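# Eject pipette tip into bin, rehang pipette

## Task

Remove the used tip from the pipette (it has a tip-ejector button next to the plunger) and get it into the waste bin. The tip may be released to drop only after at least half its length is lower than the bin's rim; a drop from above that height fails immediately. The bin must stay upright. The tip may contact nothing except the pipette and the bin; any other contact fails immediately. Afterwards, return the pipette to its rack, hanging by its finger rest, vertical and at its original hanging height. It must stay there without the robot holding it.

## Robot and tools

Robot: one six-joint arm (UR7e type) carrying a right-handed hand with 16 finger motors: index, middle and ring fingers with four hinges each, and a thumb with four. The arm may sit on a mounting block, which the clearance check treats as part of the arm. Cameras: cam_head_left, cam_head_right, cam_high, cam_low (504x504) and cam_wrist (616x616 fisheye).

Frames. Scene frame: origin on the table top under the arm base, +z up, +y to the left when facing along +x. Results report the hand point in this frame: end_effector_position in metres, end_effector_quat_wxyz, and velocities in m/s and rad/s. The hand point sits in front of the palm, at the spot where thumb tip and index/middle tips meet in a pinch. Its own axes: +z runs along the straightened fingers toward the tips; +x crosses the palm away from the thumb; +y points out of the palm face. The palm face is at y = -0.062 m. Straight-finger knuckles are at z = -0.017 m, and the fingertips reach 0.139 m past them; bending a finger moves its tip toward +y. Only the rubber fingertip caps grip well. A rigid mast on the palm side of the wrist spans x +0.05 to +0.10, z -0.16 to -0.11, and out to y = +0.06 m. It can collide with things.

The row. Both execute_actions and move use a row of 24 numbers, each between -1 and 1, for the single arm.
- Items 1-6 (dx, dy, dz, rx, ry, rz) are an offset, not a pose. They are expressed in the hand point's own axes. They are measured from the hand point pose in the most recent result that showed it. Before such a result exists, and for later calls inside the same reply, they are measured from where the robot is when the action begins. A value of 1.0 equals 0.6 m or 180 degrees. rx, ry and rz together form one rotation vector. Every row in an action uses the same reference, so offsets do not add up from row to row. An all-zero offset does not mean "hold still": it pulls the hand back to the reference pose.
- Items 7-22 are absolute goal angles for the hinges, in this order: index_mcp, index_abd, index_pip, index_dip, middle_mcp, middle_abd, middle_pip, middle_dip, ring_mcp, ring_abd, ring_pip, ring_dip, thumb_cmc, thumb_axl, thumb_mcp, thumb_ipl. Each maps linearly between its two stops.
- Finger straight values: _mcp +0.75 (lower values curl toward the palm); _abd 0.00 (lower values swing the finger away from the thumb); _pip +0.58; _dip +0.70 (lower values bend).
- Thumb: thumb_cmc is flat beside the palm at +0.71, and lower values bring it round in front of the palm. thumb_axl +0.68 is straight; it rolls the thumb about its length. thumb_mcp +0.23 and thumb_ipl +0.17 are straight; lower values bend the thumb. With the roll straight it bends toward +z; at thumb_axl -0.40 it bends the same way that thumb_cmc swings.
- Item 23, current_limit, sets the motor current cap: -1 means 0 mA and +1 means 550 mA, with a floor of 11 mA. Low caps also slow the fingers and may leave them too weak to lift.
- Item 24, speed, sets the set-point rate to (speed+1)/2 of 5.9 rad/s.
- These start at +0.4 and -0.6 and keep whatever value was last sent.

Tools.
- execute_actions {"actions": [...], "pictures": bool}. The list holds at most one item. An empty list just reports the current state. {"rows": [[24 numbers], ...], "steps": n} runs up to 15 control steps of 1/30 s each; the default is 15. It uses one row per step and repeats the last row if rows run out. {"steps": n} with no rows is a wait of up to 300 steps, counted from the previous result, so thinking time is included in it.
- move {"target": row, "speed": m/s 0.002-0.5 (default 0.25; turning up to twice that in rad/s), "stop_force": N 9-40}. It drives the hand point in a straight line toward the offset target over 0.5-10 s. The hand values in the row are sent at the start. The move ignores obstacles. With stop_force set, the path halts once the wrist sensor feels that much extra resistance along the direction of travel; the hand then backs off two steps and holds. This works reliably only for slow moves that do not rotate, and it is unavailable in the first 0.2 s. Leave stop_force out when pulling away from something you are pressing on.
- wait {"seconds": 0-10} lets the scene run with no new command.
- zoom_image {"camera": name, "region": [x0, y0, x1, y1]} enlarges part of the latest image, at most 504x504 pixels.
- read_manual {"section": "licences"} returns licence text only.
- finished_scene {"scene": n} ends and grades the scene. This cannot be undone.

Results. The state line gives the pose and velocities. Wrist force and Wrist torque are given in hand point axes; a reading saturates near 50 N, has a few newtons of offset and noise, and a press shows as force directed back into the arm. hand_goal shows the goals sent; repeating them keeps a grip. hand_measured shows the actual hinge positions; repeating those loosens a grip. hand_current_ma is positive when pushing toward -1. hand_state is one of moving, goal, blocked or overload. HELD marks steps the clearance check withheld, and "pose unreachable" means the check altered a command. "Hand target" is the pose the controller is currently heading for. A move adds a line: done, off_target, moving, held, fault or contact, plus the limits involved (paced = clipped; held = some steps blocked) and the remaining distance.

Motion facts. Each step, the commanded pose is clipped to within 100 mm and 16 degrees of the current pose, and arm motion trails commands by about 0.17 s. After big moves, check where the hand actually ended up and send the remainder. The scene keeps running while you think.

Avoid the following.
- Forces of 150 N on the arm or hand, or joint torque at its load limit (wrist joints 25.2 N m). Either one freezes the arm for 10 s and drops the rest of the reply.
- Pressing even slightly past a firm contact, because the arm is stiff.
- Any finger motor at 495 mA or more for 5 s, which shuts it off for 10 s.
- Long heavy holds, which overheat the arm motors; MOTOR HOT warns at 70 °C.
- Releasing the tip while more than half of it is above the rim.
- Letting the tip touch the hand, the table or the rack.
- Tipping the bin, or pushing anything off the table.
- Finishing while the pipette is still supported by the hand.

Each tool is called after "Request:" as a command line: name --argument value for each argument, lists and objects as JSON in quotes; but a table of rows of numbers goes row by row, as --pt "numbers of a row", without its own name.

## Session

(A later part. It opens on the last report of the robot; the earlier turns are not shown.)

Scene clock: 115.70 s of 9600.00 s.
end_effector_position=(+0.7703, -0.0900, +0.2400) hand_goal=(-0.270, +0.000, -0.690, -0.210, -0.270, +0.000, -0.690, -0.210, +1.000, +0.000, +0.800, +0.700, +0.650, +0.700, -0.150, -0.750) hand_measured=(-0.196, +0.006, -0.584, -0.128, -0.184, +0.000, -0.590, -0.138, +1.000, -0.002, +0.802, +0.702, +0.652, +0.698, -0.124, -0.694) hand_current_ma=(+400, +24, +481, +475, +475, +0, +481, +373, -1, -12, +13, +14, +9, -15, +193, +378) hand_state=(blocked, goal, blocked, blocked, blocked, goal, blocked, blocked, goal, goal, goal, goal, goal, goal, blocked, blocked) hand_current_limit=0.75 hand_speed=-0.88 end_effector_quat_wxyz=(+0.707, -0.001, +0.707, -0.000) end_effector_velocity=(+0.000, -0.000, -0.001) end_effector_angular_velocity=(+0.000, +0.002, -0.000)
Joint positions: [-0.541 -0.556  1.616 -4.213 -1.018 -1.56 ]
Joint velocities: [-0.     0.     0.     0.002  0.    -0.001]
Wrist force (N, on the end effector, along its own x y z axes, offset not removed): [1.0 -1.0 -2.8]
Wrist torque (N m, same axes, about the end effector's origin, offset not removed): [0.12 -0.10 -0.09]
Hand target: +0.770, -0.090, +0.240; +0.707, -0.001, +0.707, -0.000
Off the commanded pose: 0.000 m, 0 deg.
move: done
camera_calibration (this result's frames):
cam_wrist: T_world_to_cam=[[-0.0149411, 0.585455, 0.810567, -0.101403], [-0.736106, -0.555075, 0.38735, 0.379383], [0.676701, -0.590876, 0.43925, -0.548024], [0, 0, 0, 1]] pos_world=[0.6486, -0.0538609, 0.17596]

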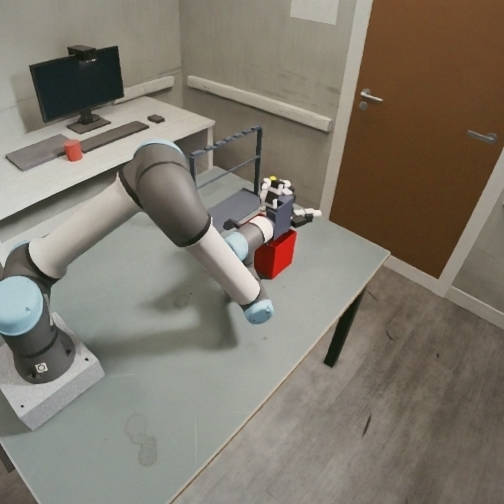

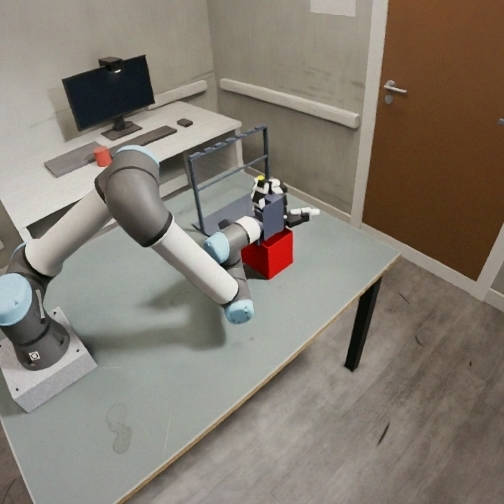

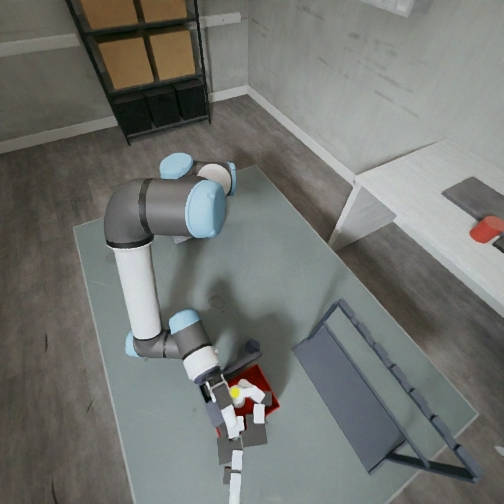

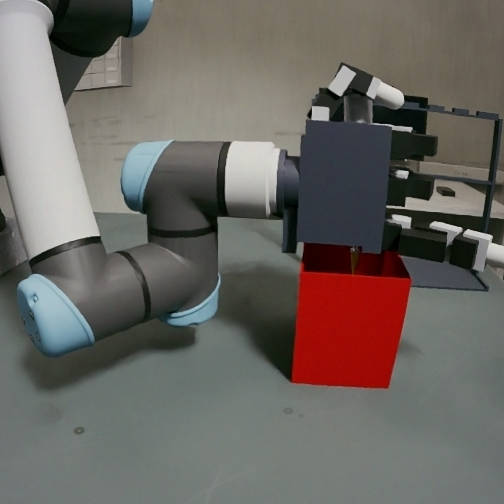

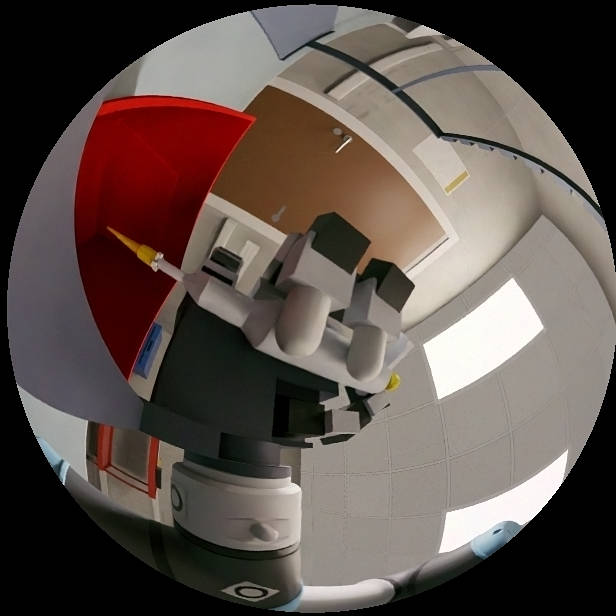

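Request:
move --target '[0,0,0,0,0,0,-0.27,0,-0.69,-0.21,-0.27,0,-0.69,-0.21,1,0,0.8,0.7,0.65,0.7,-0.3,-0.4,0.75,-0.88]'

Request:
zoom_image --camera "cam_low" --region '[290, 0, 430, 130]'

Scene clock: 120.13 s of 9600.00 s.
end_effector_position=(+0.7703, -0.0900, +0.2400) hand_goal=(-0.270, +0.000, -0.690, -0.210, -0.270, +0.000, -0.690, -0.210, +1.000, +0.000, +0.800, +0.700, +0.650, +0.700, -0.300, -0.400) hand_measured=(-0.196, +0.006, -0.584, -0.130, -0.194, +0.000, -0.590, -0.138, +1.000, -0.002, +0.802, +0.702, +0.664, +0.700, -0.256, -0.406) hand_current_ma=(+400, +24, +481, +464, +428, +0, +481, +373, -1, -12, +13, +14, +77, -7, +335, -40) hand_state=(blocked, goal, blocked, blocked, blocked, goal, blocked, blocked, goal, goal, goal, goal, goal, goal, blocked, goal) hand_current_limit=0.75 hand_speed=-0.88 end_effector_quat_wxyz=(+0.707, -0.001, +0.707, -0.000) end_effector_velocity=(-0.000, +0.000, -0.000) end_effector_angular_velocity=(+0.000, -0.000, +0.000)
Joint positions: [-0.541 -0.556  1.616 -4.213 -1.018 -1.56 ]
Joint velocities: [-0.  0. -0. -0.  0.  0.]
Wrist force (N, on the end effector, along its own x y z axes, offset not removed): [1.4 -1.5 -2.2]
Wrist torque (N m, same axes, about the end effector's origin, offset not removed): [0.00 -0.06 -0.07]
Hand target: +0.770, -0.090, +0.240; +0.707, -0.001, +0.707, -0.000
Off the commanded pose: 0.000 m, 0 deg.
move: done
camera_calibration (this result's frames):
cam_wrist: T_world_to_cam=[[-0.0149412, 0.585455, 0.810567, -0.101403], [-0.736106, -0.555075, 0.38735, 0.379383], [0.676701, -0.590876, 0.43925, -0.548024], [0, 0, 0, 1]] pos_world=[0.6486, -0.0538608, 0.17596]

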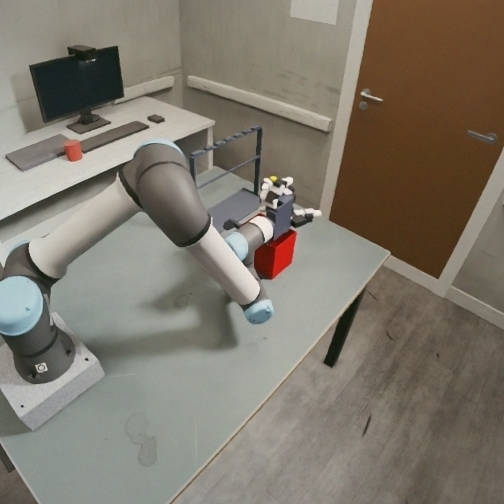

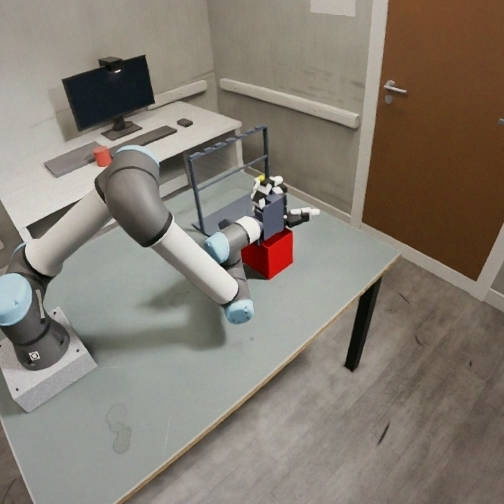

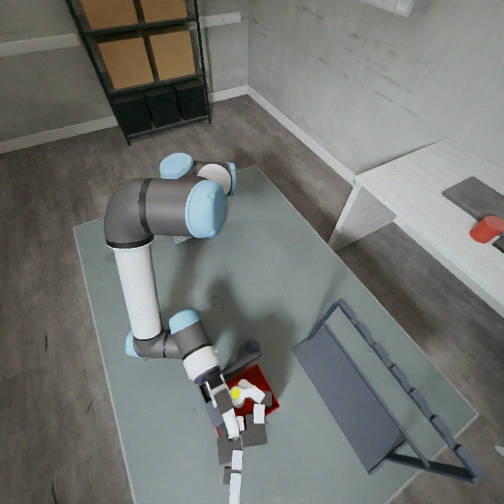

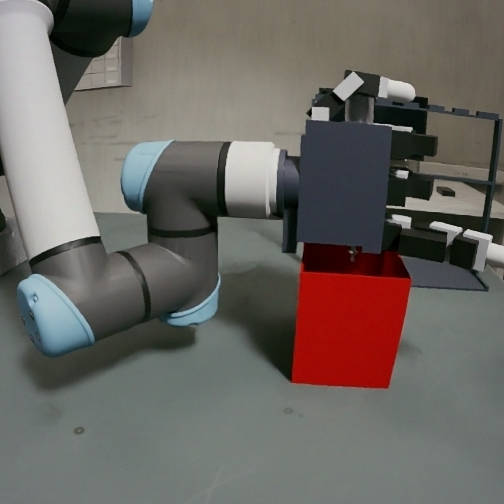

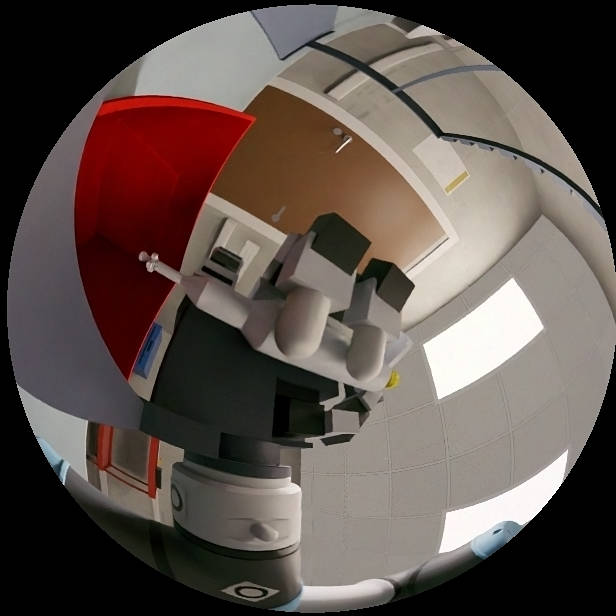

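Region (290, 0, 430, 130) of cam_low's 504x504 image, scaled by 3.600, with more detail than that image has; it fills the top 468 rows of this view, and the rest is white.

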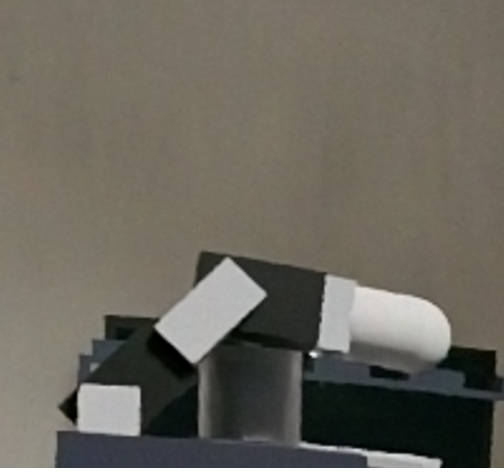

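Request:
move --target '[-0.0833,0,0,0,0,0,-0.27,0,-0.69,-0.21,-0.27,0,-0.69,-0.21,1,0,0.8,0.7,0.714,0.678,0.4,0.168,0.75,-0.7]' --speed 0.05

Request:
move --target '[0.048,0.3383,-0.032,-0.122,0,0,-0.27,0,-0.69,-0.21,-0.27,0,-0.69,-0.21,1,0,0.8,0.7,0.714,0.678,0.4,0.168,0.75,-0.7]' --speed 0.08

Request:
move --target '[0,0.07,0.028,0,0,0,-0.27,0,-0.69,-0.21,-0.27,0,-0.69,-0.21,1,0,0.8,0.7,0.714,0.678,0.4,0.168,0.75,-0.7]' --speed 0.02

Request:
zoom_image --camera "cam_high" --region '[280, 270, 420, 390]'

Scene clock: 125.83 s of 9600.00 s.
end_effector_position=(+0.7704, -0.0900, +0.2899) hand_goal=(-0.270, +0.000, -0.690, -0.210, -0.270, +0.000, -0.690, -0.210, +1.000, +0.000, +0.800, +0.700, +0.714, +0.678, +0.400, +0.168) hand_measured=(-0.196, +0.006, -0.584, -0.130, -0.194, +0.000, -0.590, -0.138, +1.000, -0.002, +0.802, +0.702, +0.712, +0.676, +0.400, +0.166) hand_current_ma=(+400, +24, +481, +464, +428, +0, +481, +373, -1, -12, +13, +14, -11, -14, -4, -12) hand_state=(blocked, goal, blocked, blocked, blocked, goal, blocked, blocked, goal, goal, goal, goal, goal, goal, goal, goal) hand_current_limit=0.75 hand_speed=-0.70 end_effector_quat_wxyz=(+0.707, -0.001, +0.707, -0.000) end_effector_velocity=(+0.000, +0.000, +0.001) end_effector_angular_velocity=(-0.000, +0.001, +0.000)
Joint positions: [-0.542 -0.657  1.645 -4.141 -1.017 -1.56 ]
Joint velocities: [ 0.    -0.002  0.     0.003  0.    -0.001]
Wrist force (N, on the end effector, along its own x y z axes, offset not removed): [1.4 -4.1 -1.5]
Wrist torque (N m, same axes, about the end effector's origin, offset not removed): [-0.53 -0.26 -0.05]
Hand target: +0.770, -0.090, +0.290; +0.707, -0.001, +0.707, -0.000
Off the commanded pose: 0.000 m, 0 deg.
After step 90, 1.20 s passed at rest.
move: done
camera_calibration (this result's frames):
cam_wrist: T_world_to_cam=[[-0.0149458, 0.585407, 0.810602, -0.141841], [-0.736108, -0.555098, 0.387313, 0.360049], [0.676699, -0.590901, 0.439219, -0.570006], [0, 0, 0, 1]] pos_world=[0.648638, -0.05392, 0.225883]

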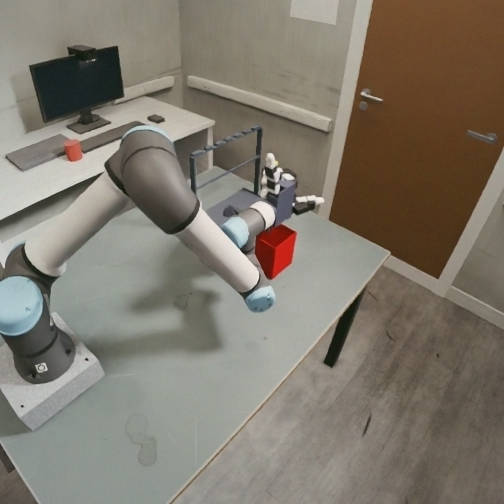

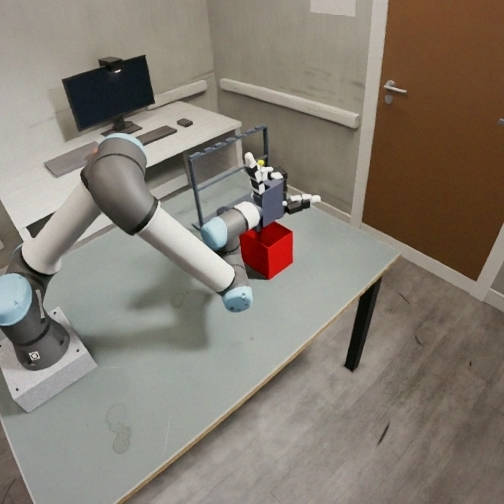

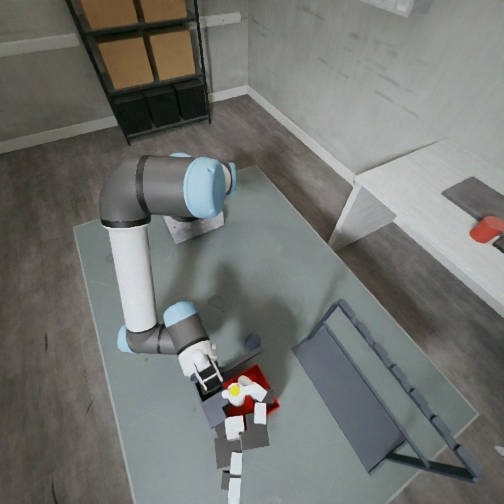

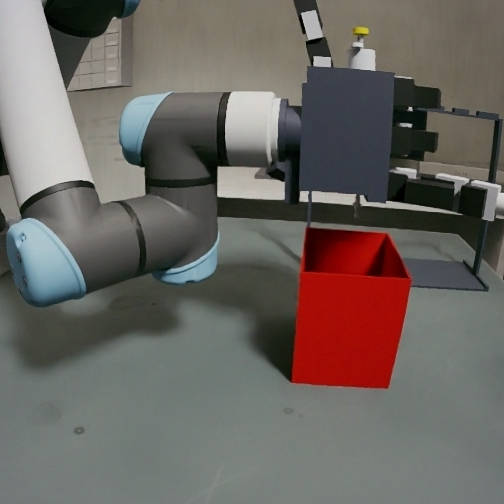

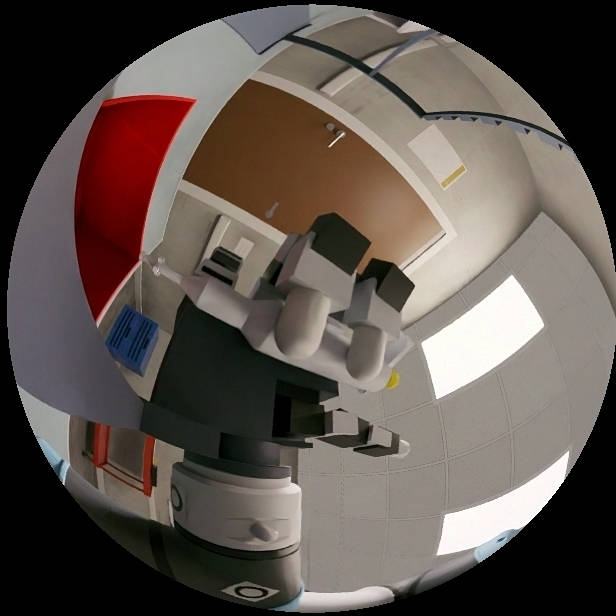

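Scene clock: 128.87 s of 9600.00 s.
end_effector_position=(+0.7509, +0.1128, +0.2614) hand_goal=(-0.270, +0.000, -0.690, -0.210, -0.270, +0.000, -0.690, -0.210, +1.000, +0.000, +0.800, +0.700, +0.714, +0.678, +0.400, +0.168) hand_measured=(-0.196, +0.006, -0.584, -0.130, -0.194, +0.000, -0.590, -0.138, +1.000, -0.002, +0.802, +0.702, +0.712, +0.676, +0.400, +0.166) hand_current_ma=(+400, +24, +481, +464, +428, +0, +481, +373, -1, -12, +13, +14, -9, -14, -4, -12) hand_state=(blocked, goal, blocked, blocked, blocked, goal, blocked, blocked, goal, goal, goal, goal, goal, goal, goal, goal) hand_current_limit=0.75 hand_speed=-0.70 end_effector_quat_wxyz=(+0.695, -0.135, +0.694, +0.134) end_effector_velocity=(+0.000, +0.003, -0.000) end_effector_angular_velocity=(+0.000, +0.001, +0.005)
Joint positions: [-0.317 -0.597  1.617 -4.178 -0.859 -1.559]
Joint velocities: [ 0.003  0.001 -0.002  0.002  0.002 -0.   ]
Wrist force (N, on the end effector, along its own x y z axes, offset not removed): [1.4 -2.2 -0.7]
Wrist torque (N m, same axes, about the end effector's origin, offset not removed): [-0.33 -0.16 -0.05]
Hand target: +0.751, +0.113, +0.261; +0.695, -0.135, +0.694, +0.134
Off the commanded pose: 0.001 m, 0 deg.
move: done
camera_calibration (this result's frames):
cam_wrist: T_world_to_cam=[[-0.232811, 0.537365, 0.810578, -0.0687065], [-0.475653, -0.789905, 0.387045, 0.300347], [0.848265, -0.295446, 0.439498, -0.586663], [0, 0, 0, 1]] pos_world=[0.624511, 0.100839, 0.197281]

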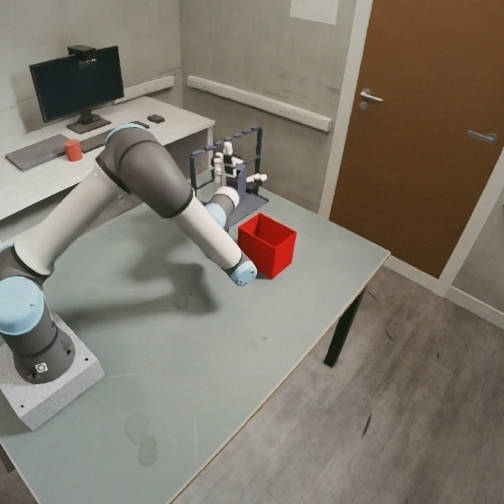

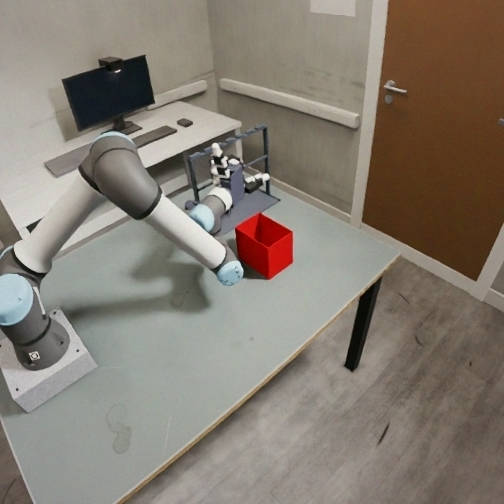

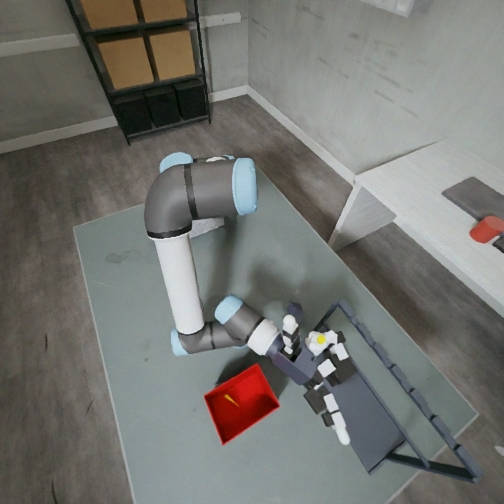

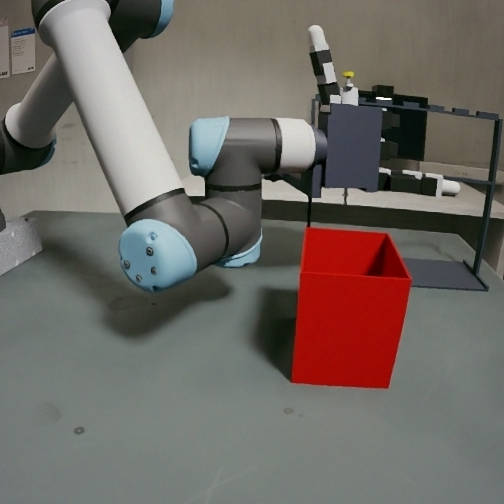

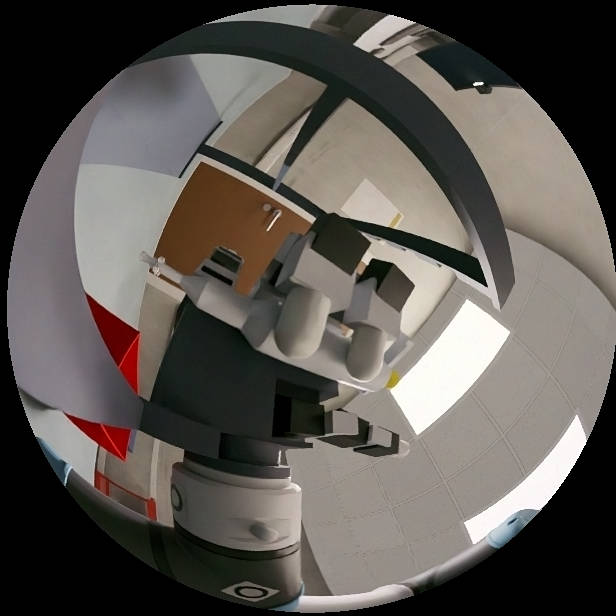

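Scene clock: 131.43 s of 9600.00 s.
end_effector_position=(+0.7507, +0.1578, +0.2615) hand_goal=(-0.270, +0.000, -0.690, -0.210, -0.270, +0.000, -0.690, -0.210, +1.000, +0.000, +0.800, +0.700, +0.714, +0.678, +0.400, +0.168) hand_measured=(-0.196, +0.006, -0.584, -0.130, -0.194, +0.000, -0.590, -0.138, +1.000, -0.002, +0.802, +0.702, +0.712, +0.676, +0.400, +0.166) hand_current_ma=(+400, +24, +481, +464, +428, +0, +481, +373, -1, -12, +13, +14, -9, -14, -4, -12) hand_state=(blocked, goal, blocked, blocked, blocked, goal, blocked, blocked, goal, goal, goal, goal, goal, goal, goal, goal) hand_current_limit=0.75 hand_speed=-0.70 end_effector_quat_wxyz=(+0.695, -0.135, +0.694, +0.134) end_effector_velocity=(+0.000, +0.002, +0.000) end_effector_angular_velocity=(+0.001, +0.002, -0.000)
Joint positions: [-0.24  -0.601  1.627 -4.182 -0.937 -1.56 ]
Joint velocities: [ 0.004 -0.    -0.     0.003 -0.004  0.   ]
Wrist force (N, on the end effector, along its own x y z axes, offset not removed): [-1.9 1.0 -2.6]
Wrist torque (N m, same axes, about the end effector's origin, offset not removed): [0.27 0.20 -0.24]
Hand target: +0.751, +0.158, +0.261; +0.695, -0.135, +0.694, +0.134
Off the commanded pose: 0.000 m, 0 deg.
move: done
camera_calibration (this result's frames):
cam_wrist: T_world_to_cam=[[-0.232851, 0.537259, 0.810637, -0.0929698], [-0.475663, -0.789959, 0.386923, 0.335814], [0.848248, -0.295494, 0.439497, -0.573226], [0, 0, 0, 1]] pos_world=[0.624325, 0.145843, 0.197362]

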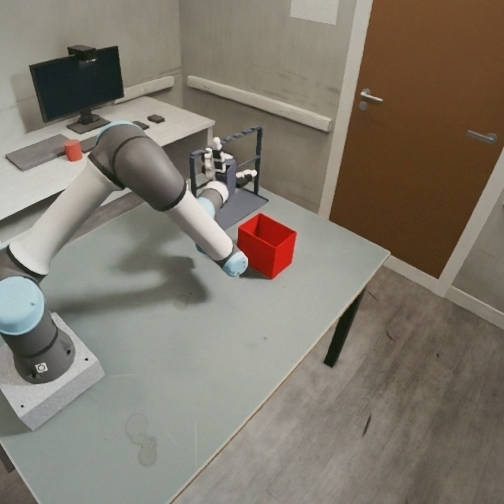

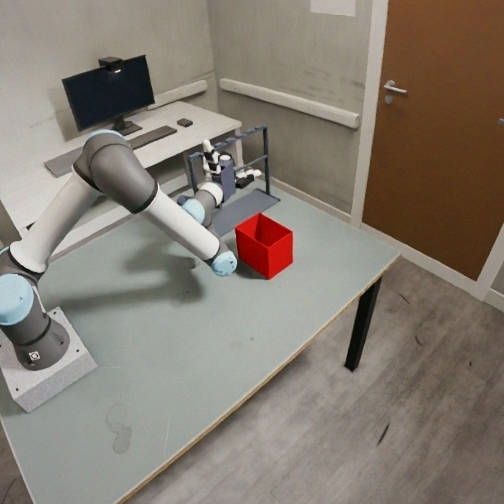

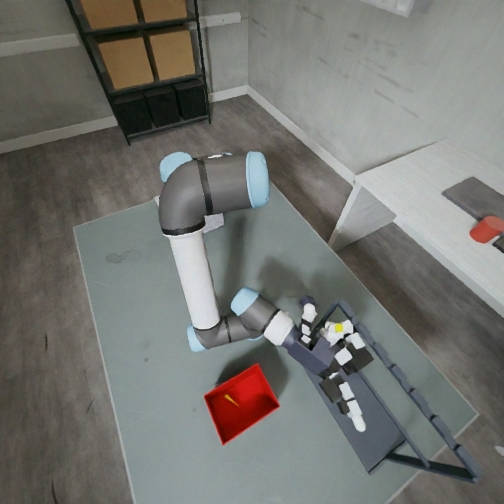

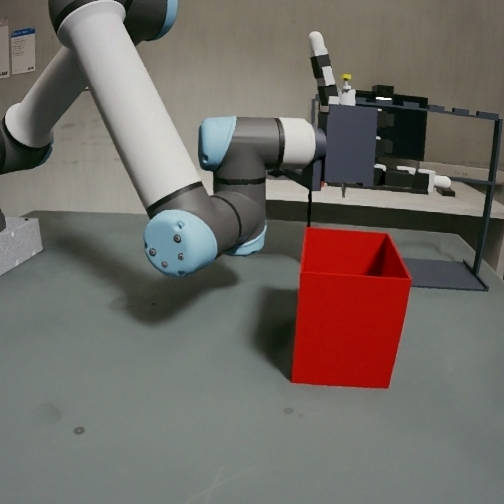

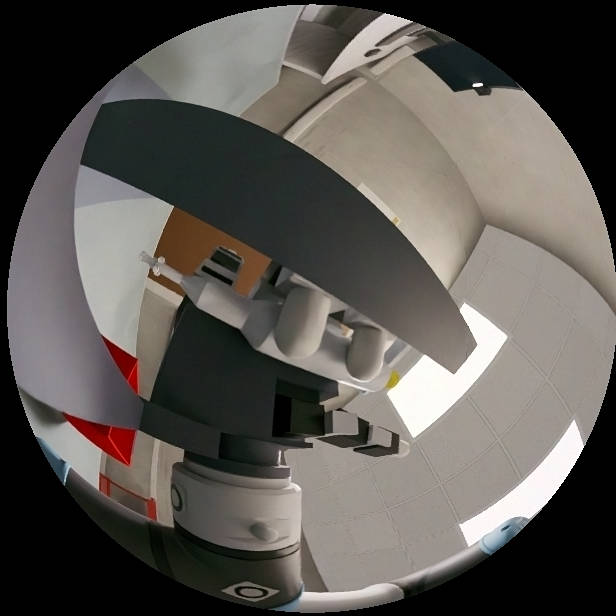

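Region (280, 270, 420, 390) of cam_high's 504x504 image, scaled by 3.600, with more detail than that image has; it fills the top 432 rows of this view, and the rest is white.

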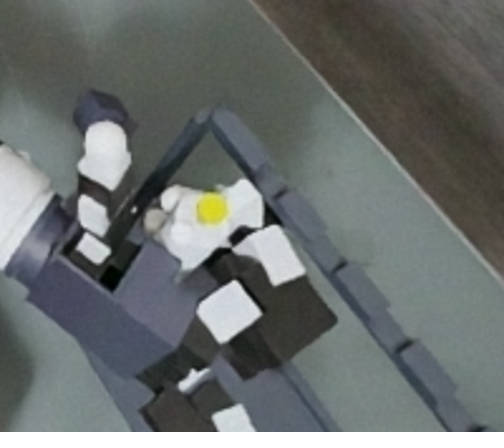

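Request:
move --target '[0,0.053,0.0245,0,0,0,-0.27,0,-0.69,-0.21,-0.27,0,-0.69,-0.21,1,0,0.8,0.7,0.714,0.678,0.4,0.168,0.75,-0.7]' --speed 0.008

Request:
move --target '[0.016,0,0,0,0,0,-0.27,0,-0.69,-0.21,-0.27,0,-0.69,-0.21,1,0,0.8,0.7,0.714,0.678,0.4,0.168,0.75,-0.7]' --speed 0.005

Request:
zoom_image --camera "cam_high" --region '[280, 270, 420, 390]'

Scene clock: 138.43 s of 9600.00 s.
end_effector_position=(+0.7524, +0.1926, +0.2615) hand_goal=(-0.270, +0.000, -0.690, -0.210, -0.270, +0.000, -0.690, -0.210, +1.000, +0.000, +0.800, +0.700, +0.714, +0.678, +0.400, +0.168) hand_measured=(-0.196, +0.006, -0.584, -0.130, -0.194, +0.000, -0.590, -0.138, +1.000, -0.002, +0.802, +0.702, +0.712, +0.676, +0.400, +0.166) hand_current_ma=(+400, +24, +481, +464, +428, +0, +481, +373, -1, -12, +13, +14, -9, -14, -4, -12) hand_state=(blocked, goal, blocked, blocked, blocked, goal, blocked, blocked, goal, goal, goal, goal, goal, goal, goal, goal) hand_current_limit=0.75 hand_speed=-0.70 end_effector_quat_wxyz=(+0.695, -0.135, +0.694, +0.134) end_effector_velocity=(+0.000, +0.002, -0.000) end_effector_angular_velocity=(+0.000, +0.001, +0.000)
Joint positions: [-0.178 -0.598  1.619 -4.177 -0.999 -1.561]
Joint velocities: [ 0.003  0.    -0.001  0.002 -0.003  0.   ]
Wrist force (N, on the end effector, along its own x y z axes, offset not removed): [-0.6 -2.3 -0.8]
Wrist torque (N m, same axes, about the end effector's origin, offset not removed): [-0.40 0.19 -0.11]
Hand target: +0.752, +0.193, +0.262; +0.695, -0.135, +0.694, +0.134
Off the commanded pose: 0.000 m, 0 deg.
move: done
camera_calibration (this result's frames):
cam_wrist: T_world_to_cam=[[-0.232872, 0.537173, 0.810689, -0.111319], [-0.475667, -0.790002, 0.386829, 0.364125], [0.84824, -0.295536, 0.439485, -0.564377], [0, 0, 0, 1]] pos_world=[0.626006, 0.180663, 0.197426]

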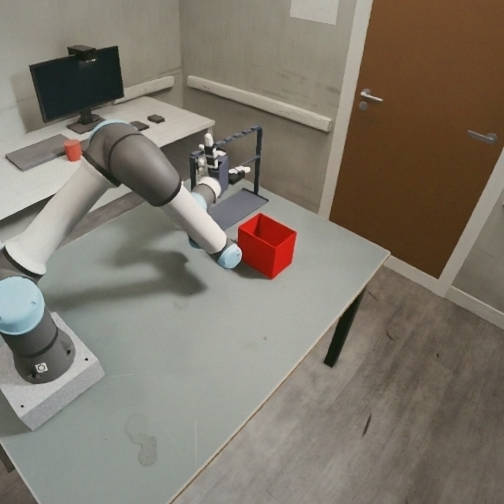

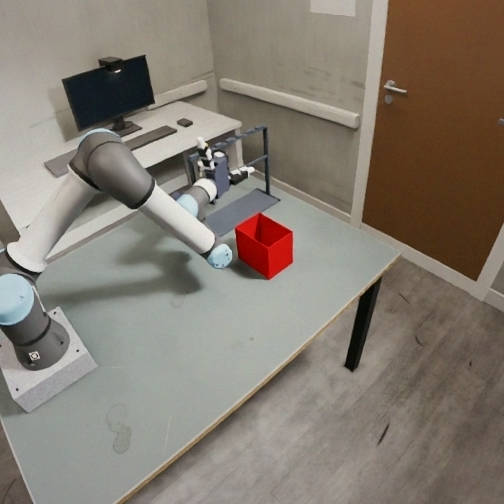

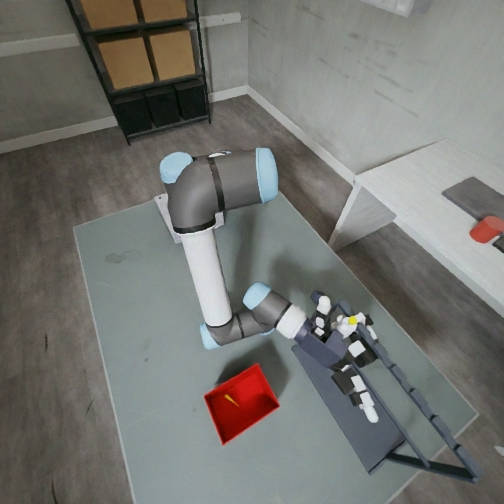

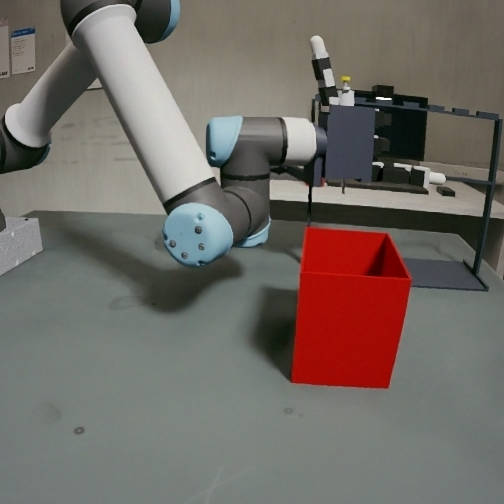

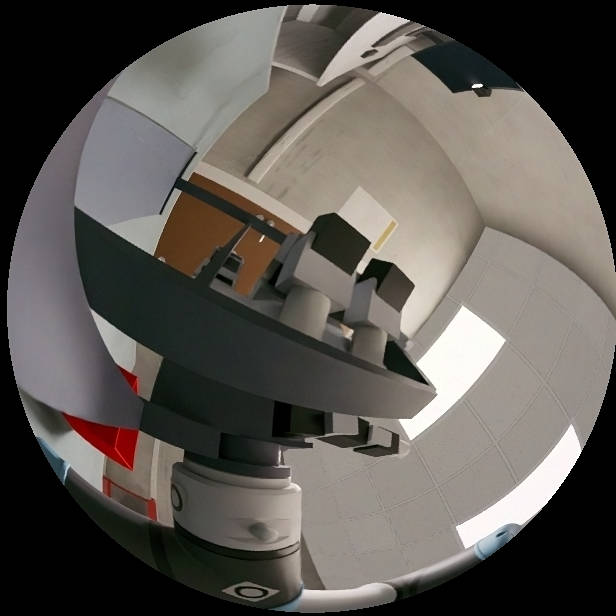

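Scene clock: 140.57 s of 9600.00 s.
end_effector_position=(+0.7524, +0.1926, +0.2521) hand_goal=(-0.270, +0.000, -0.690, -0.210, -0.270, +0.000, -0.690, -0.210, +1.000, +0.000, +0.800, +0.700, +0.714, +0.678, +0.400, +0.168) hand_measured=(-0.196, +0.006, -0.584, -0.130, -0.194, +0.000, -0.590, -0.138, +1.000, -0.002, +0.802, +0.702, +0.712, +0.676, +0.400, +0.166) hand_current_ma=(+400, +24, +481, +464, +428, +0, +481, +373, -1, -12, +13, +14, -9, -14, -4, -12) hand_state=(blocked, goal, blocked, blocked, blocked, goal, blocked, blocked, goal, goal, goal, goal, goal, goal, goal, goal) hand_current_limit=0.75 hand_speed=-0.70 end_effector_quat_wxyz=(+0.695, -0.135, +0.694, +0.134) end_effector_velocity=(-0.000, +0.001, -0.001) end_effector_angular_velocity=(+0.001, +0.002, +0.001)
Joint positions: [-0.177 -0.579  1.614 -4.19  -0.999 -1.561]
Joint velocities: [ 0.001  0.002 -0.    -0.001  0.     0.001]
Wrist force (N, on the end effector, along its own x y z axes, offset not removed): [-1.5 0.7 0.8]
Wrist torque (N m, same axes, about the end effector's origin, offset not removed): [-0.10 0.29 -0.40]
Hand target: +0.752, +0.193, +0.252; +0.695, -0.135, +0.694, +0.134
Off the commanded pose: 0.000 m, 0 deg.
move: done
camera_calibration (this result's frames):
cam_wrist: T_world_to_cam=[[-0.232835, 0.537192, 0.810687, -0.10364], [-0.475714, -0.789971, 0.386836, 0.367798], [0.848224, -0.295587, 0.439482, -0.560198], [0, 0, 0, 1]] pos_world=[0.626009, 0.180637, 0.18794]

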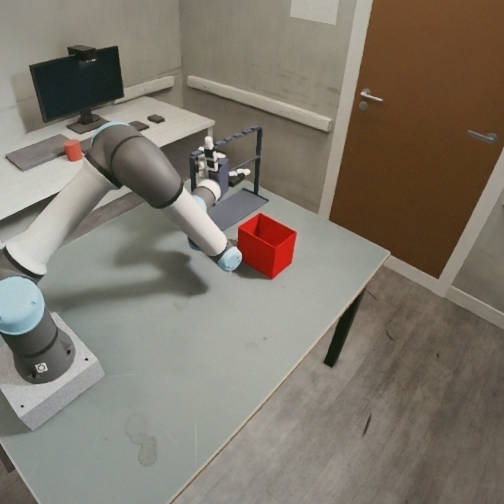

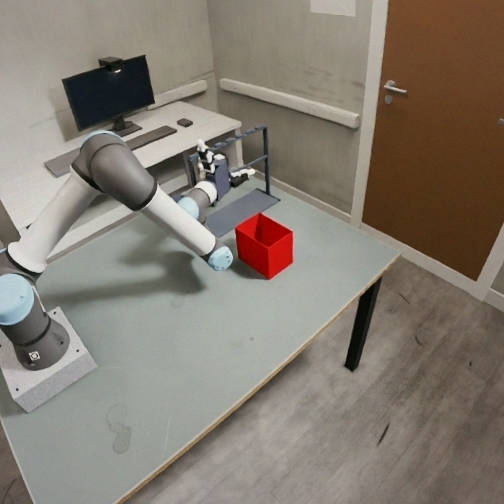

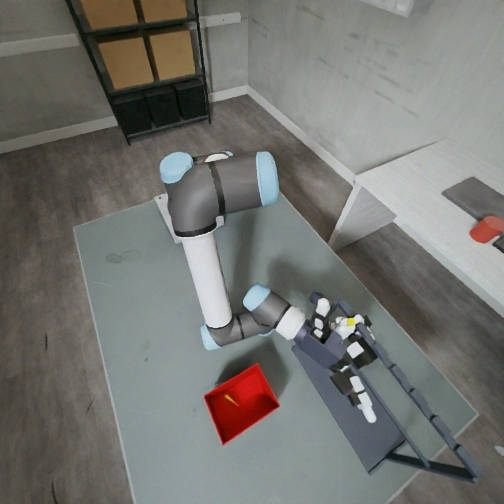

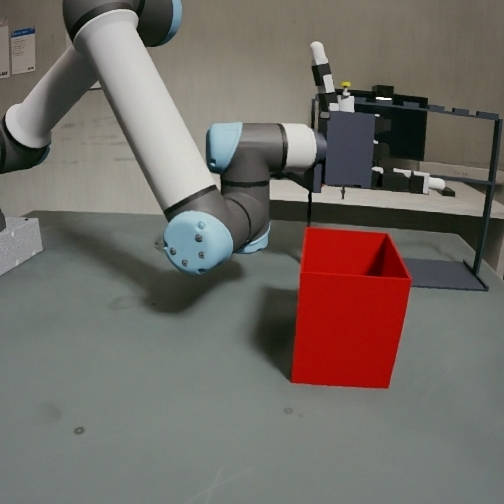

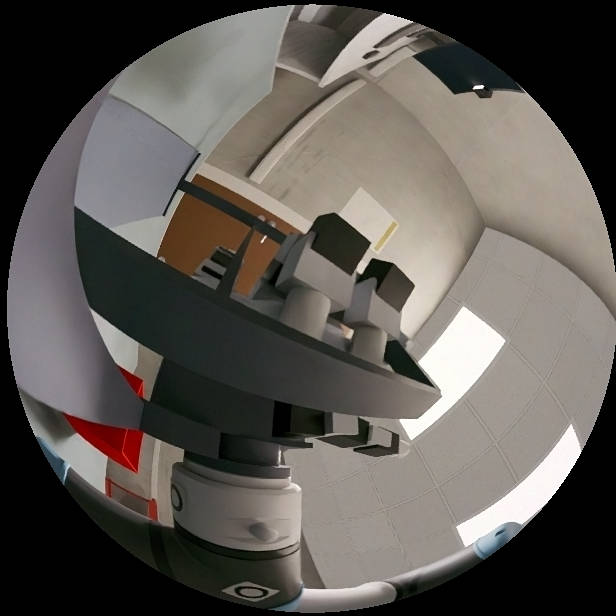

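Region (280, 270, 420, 390) of cam_high's 504x504 image, scaled by 3.600, with more detail than that image has; it fills the top 432 rows of this view, and the rest is white.

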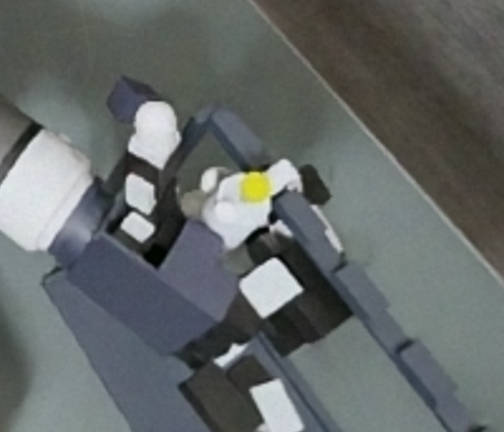

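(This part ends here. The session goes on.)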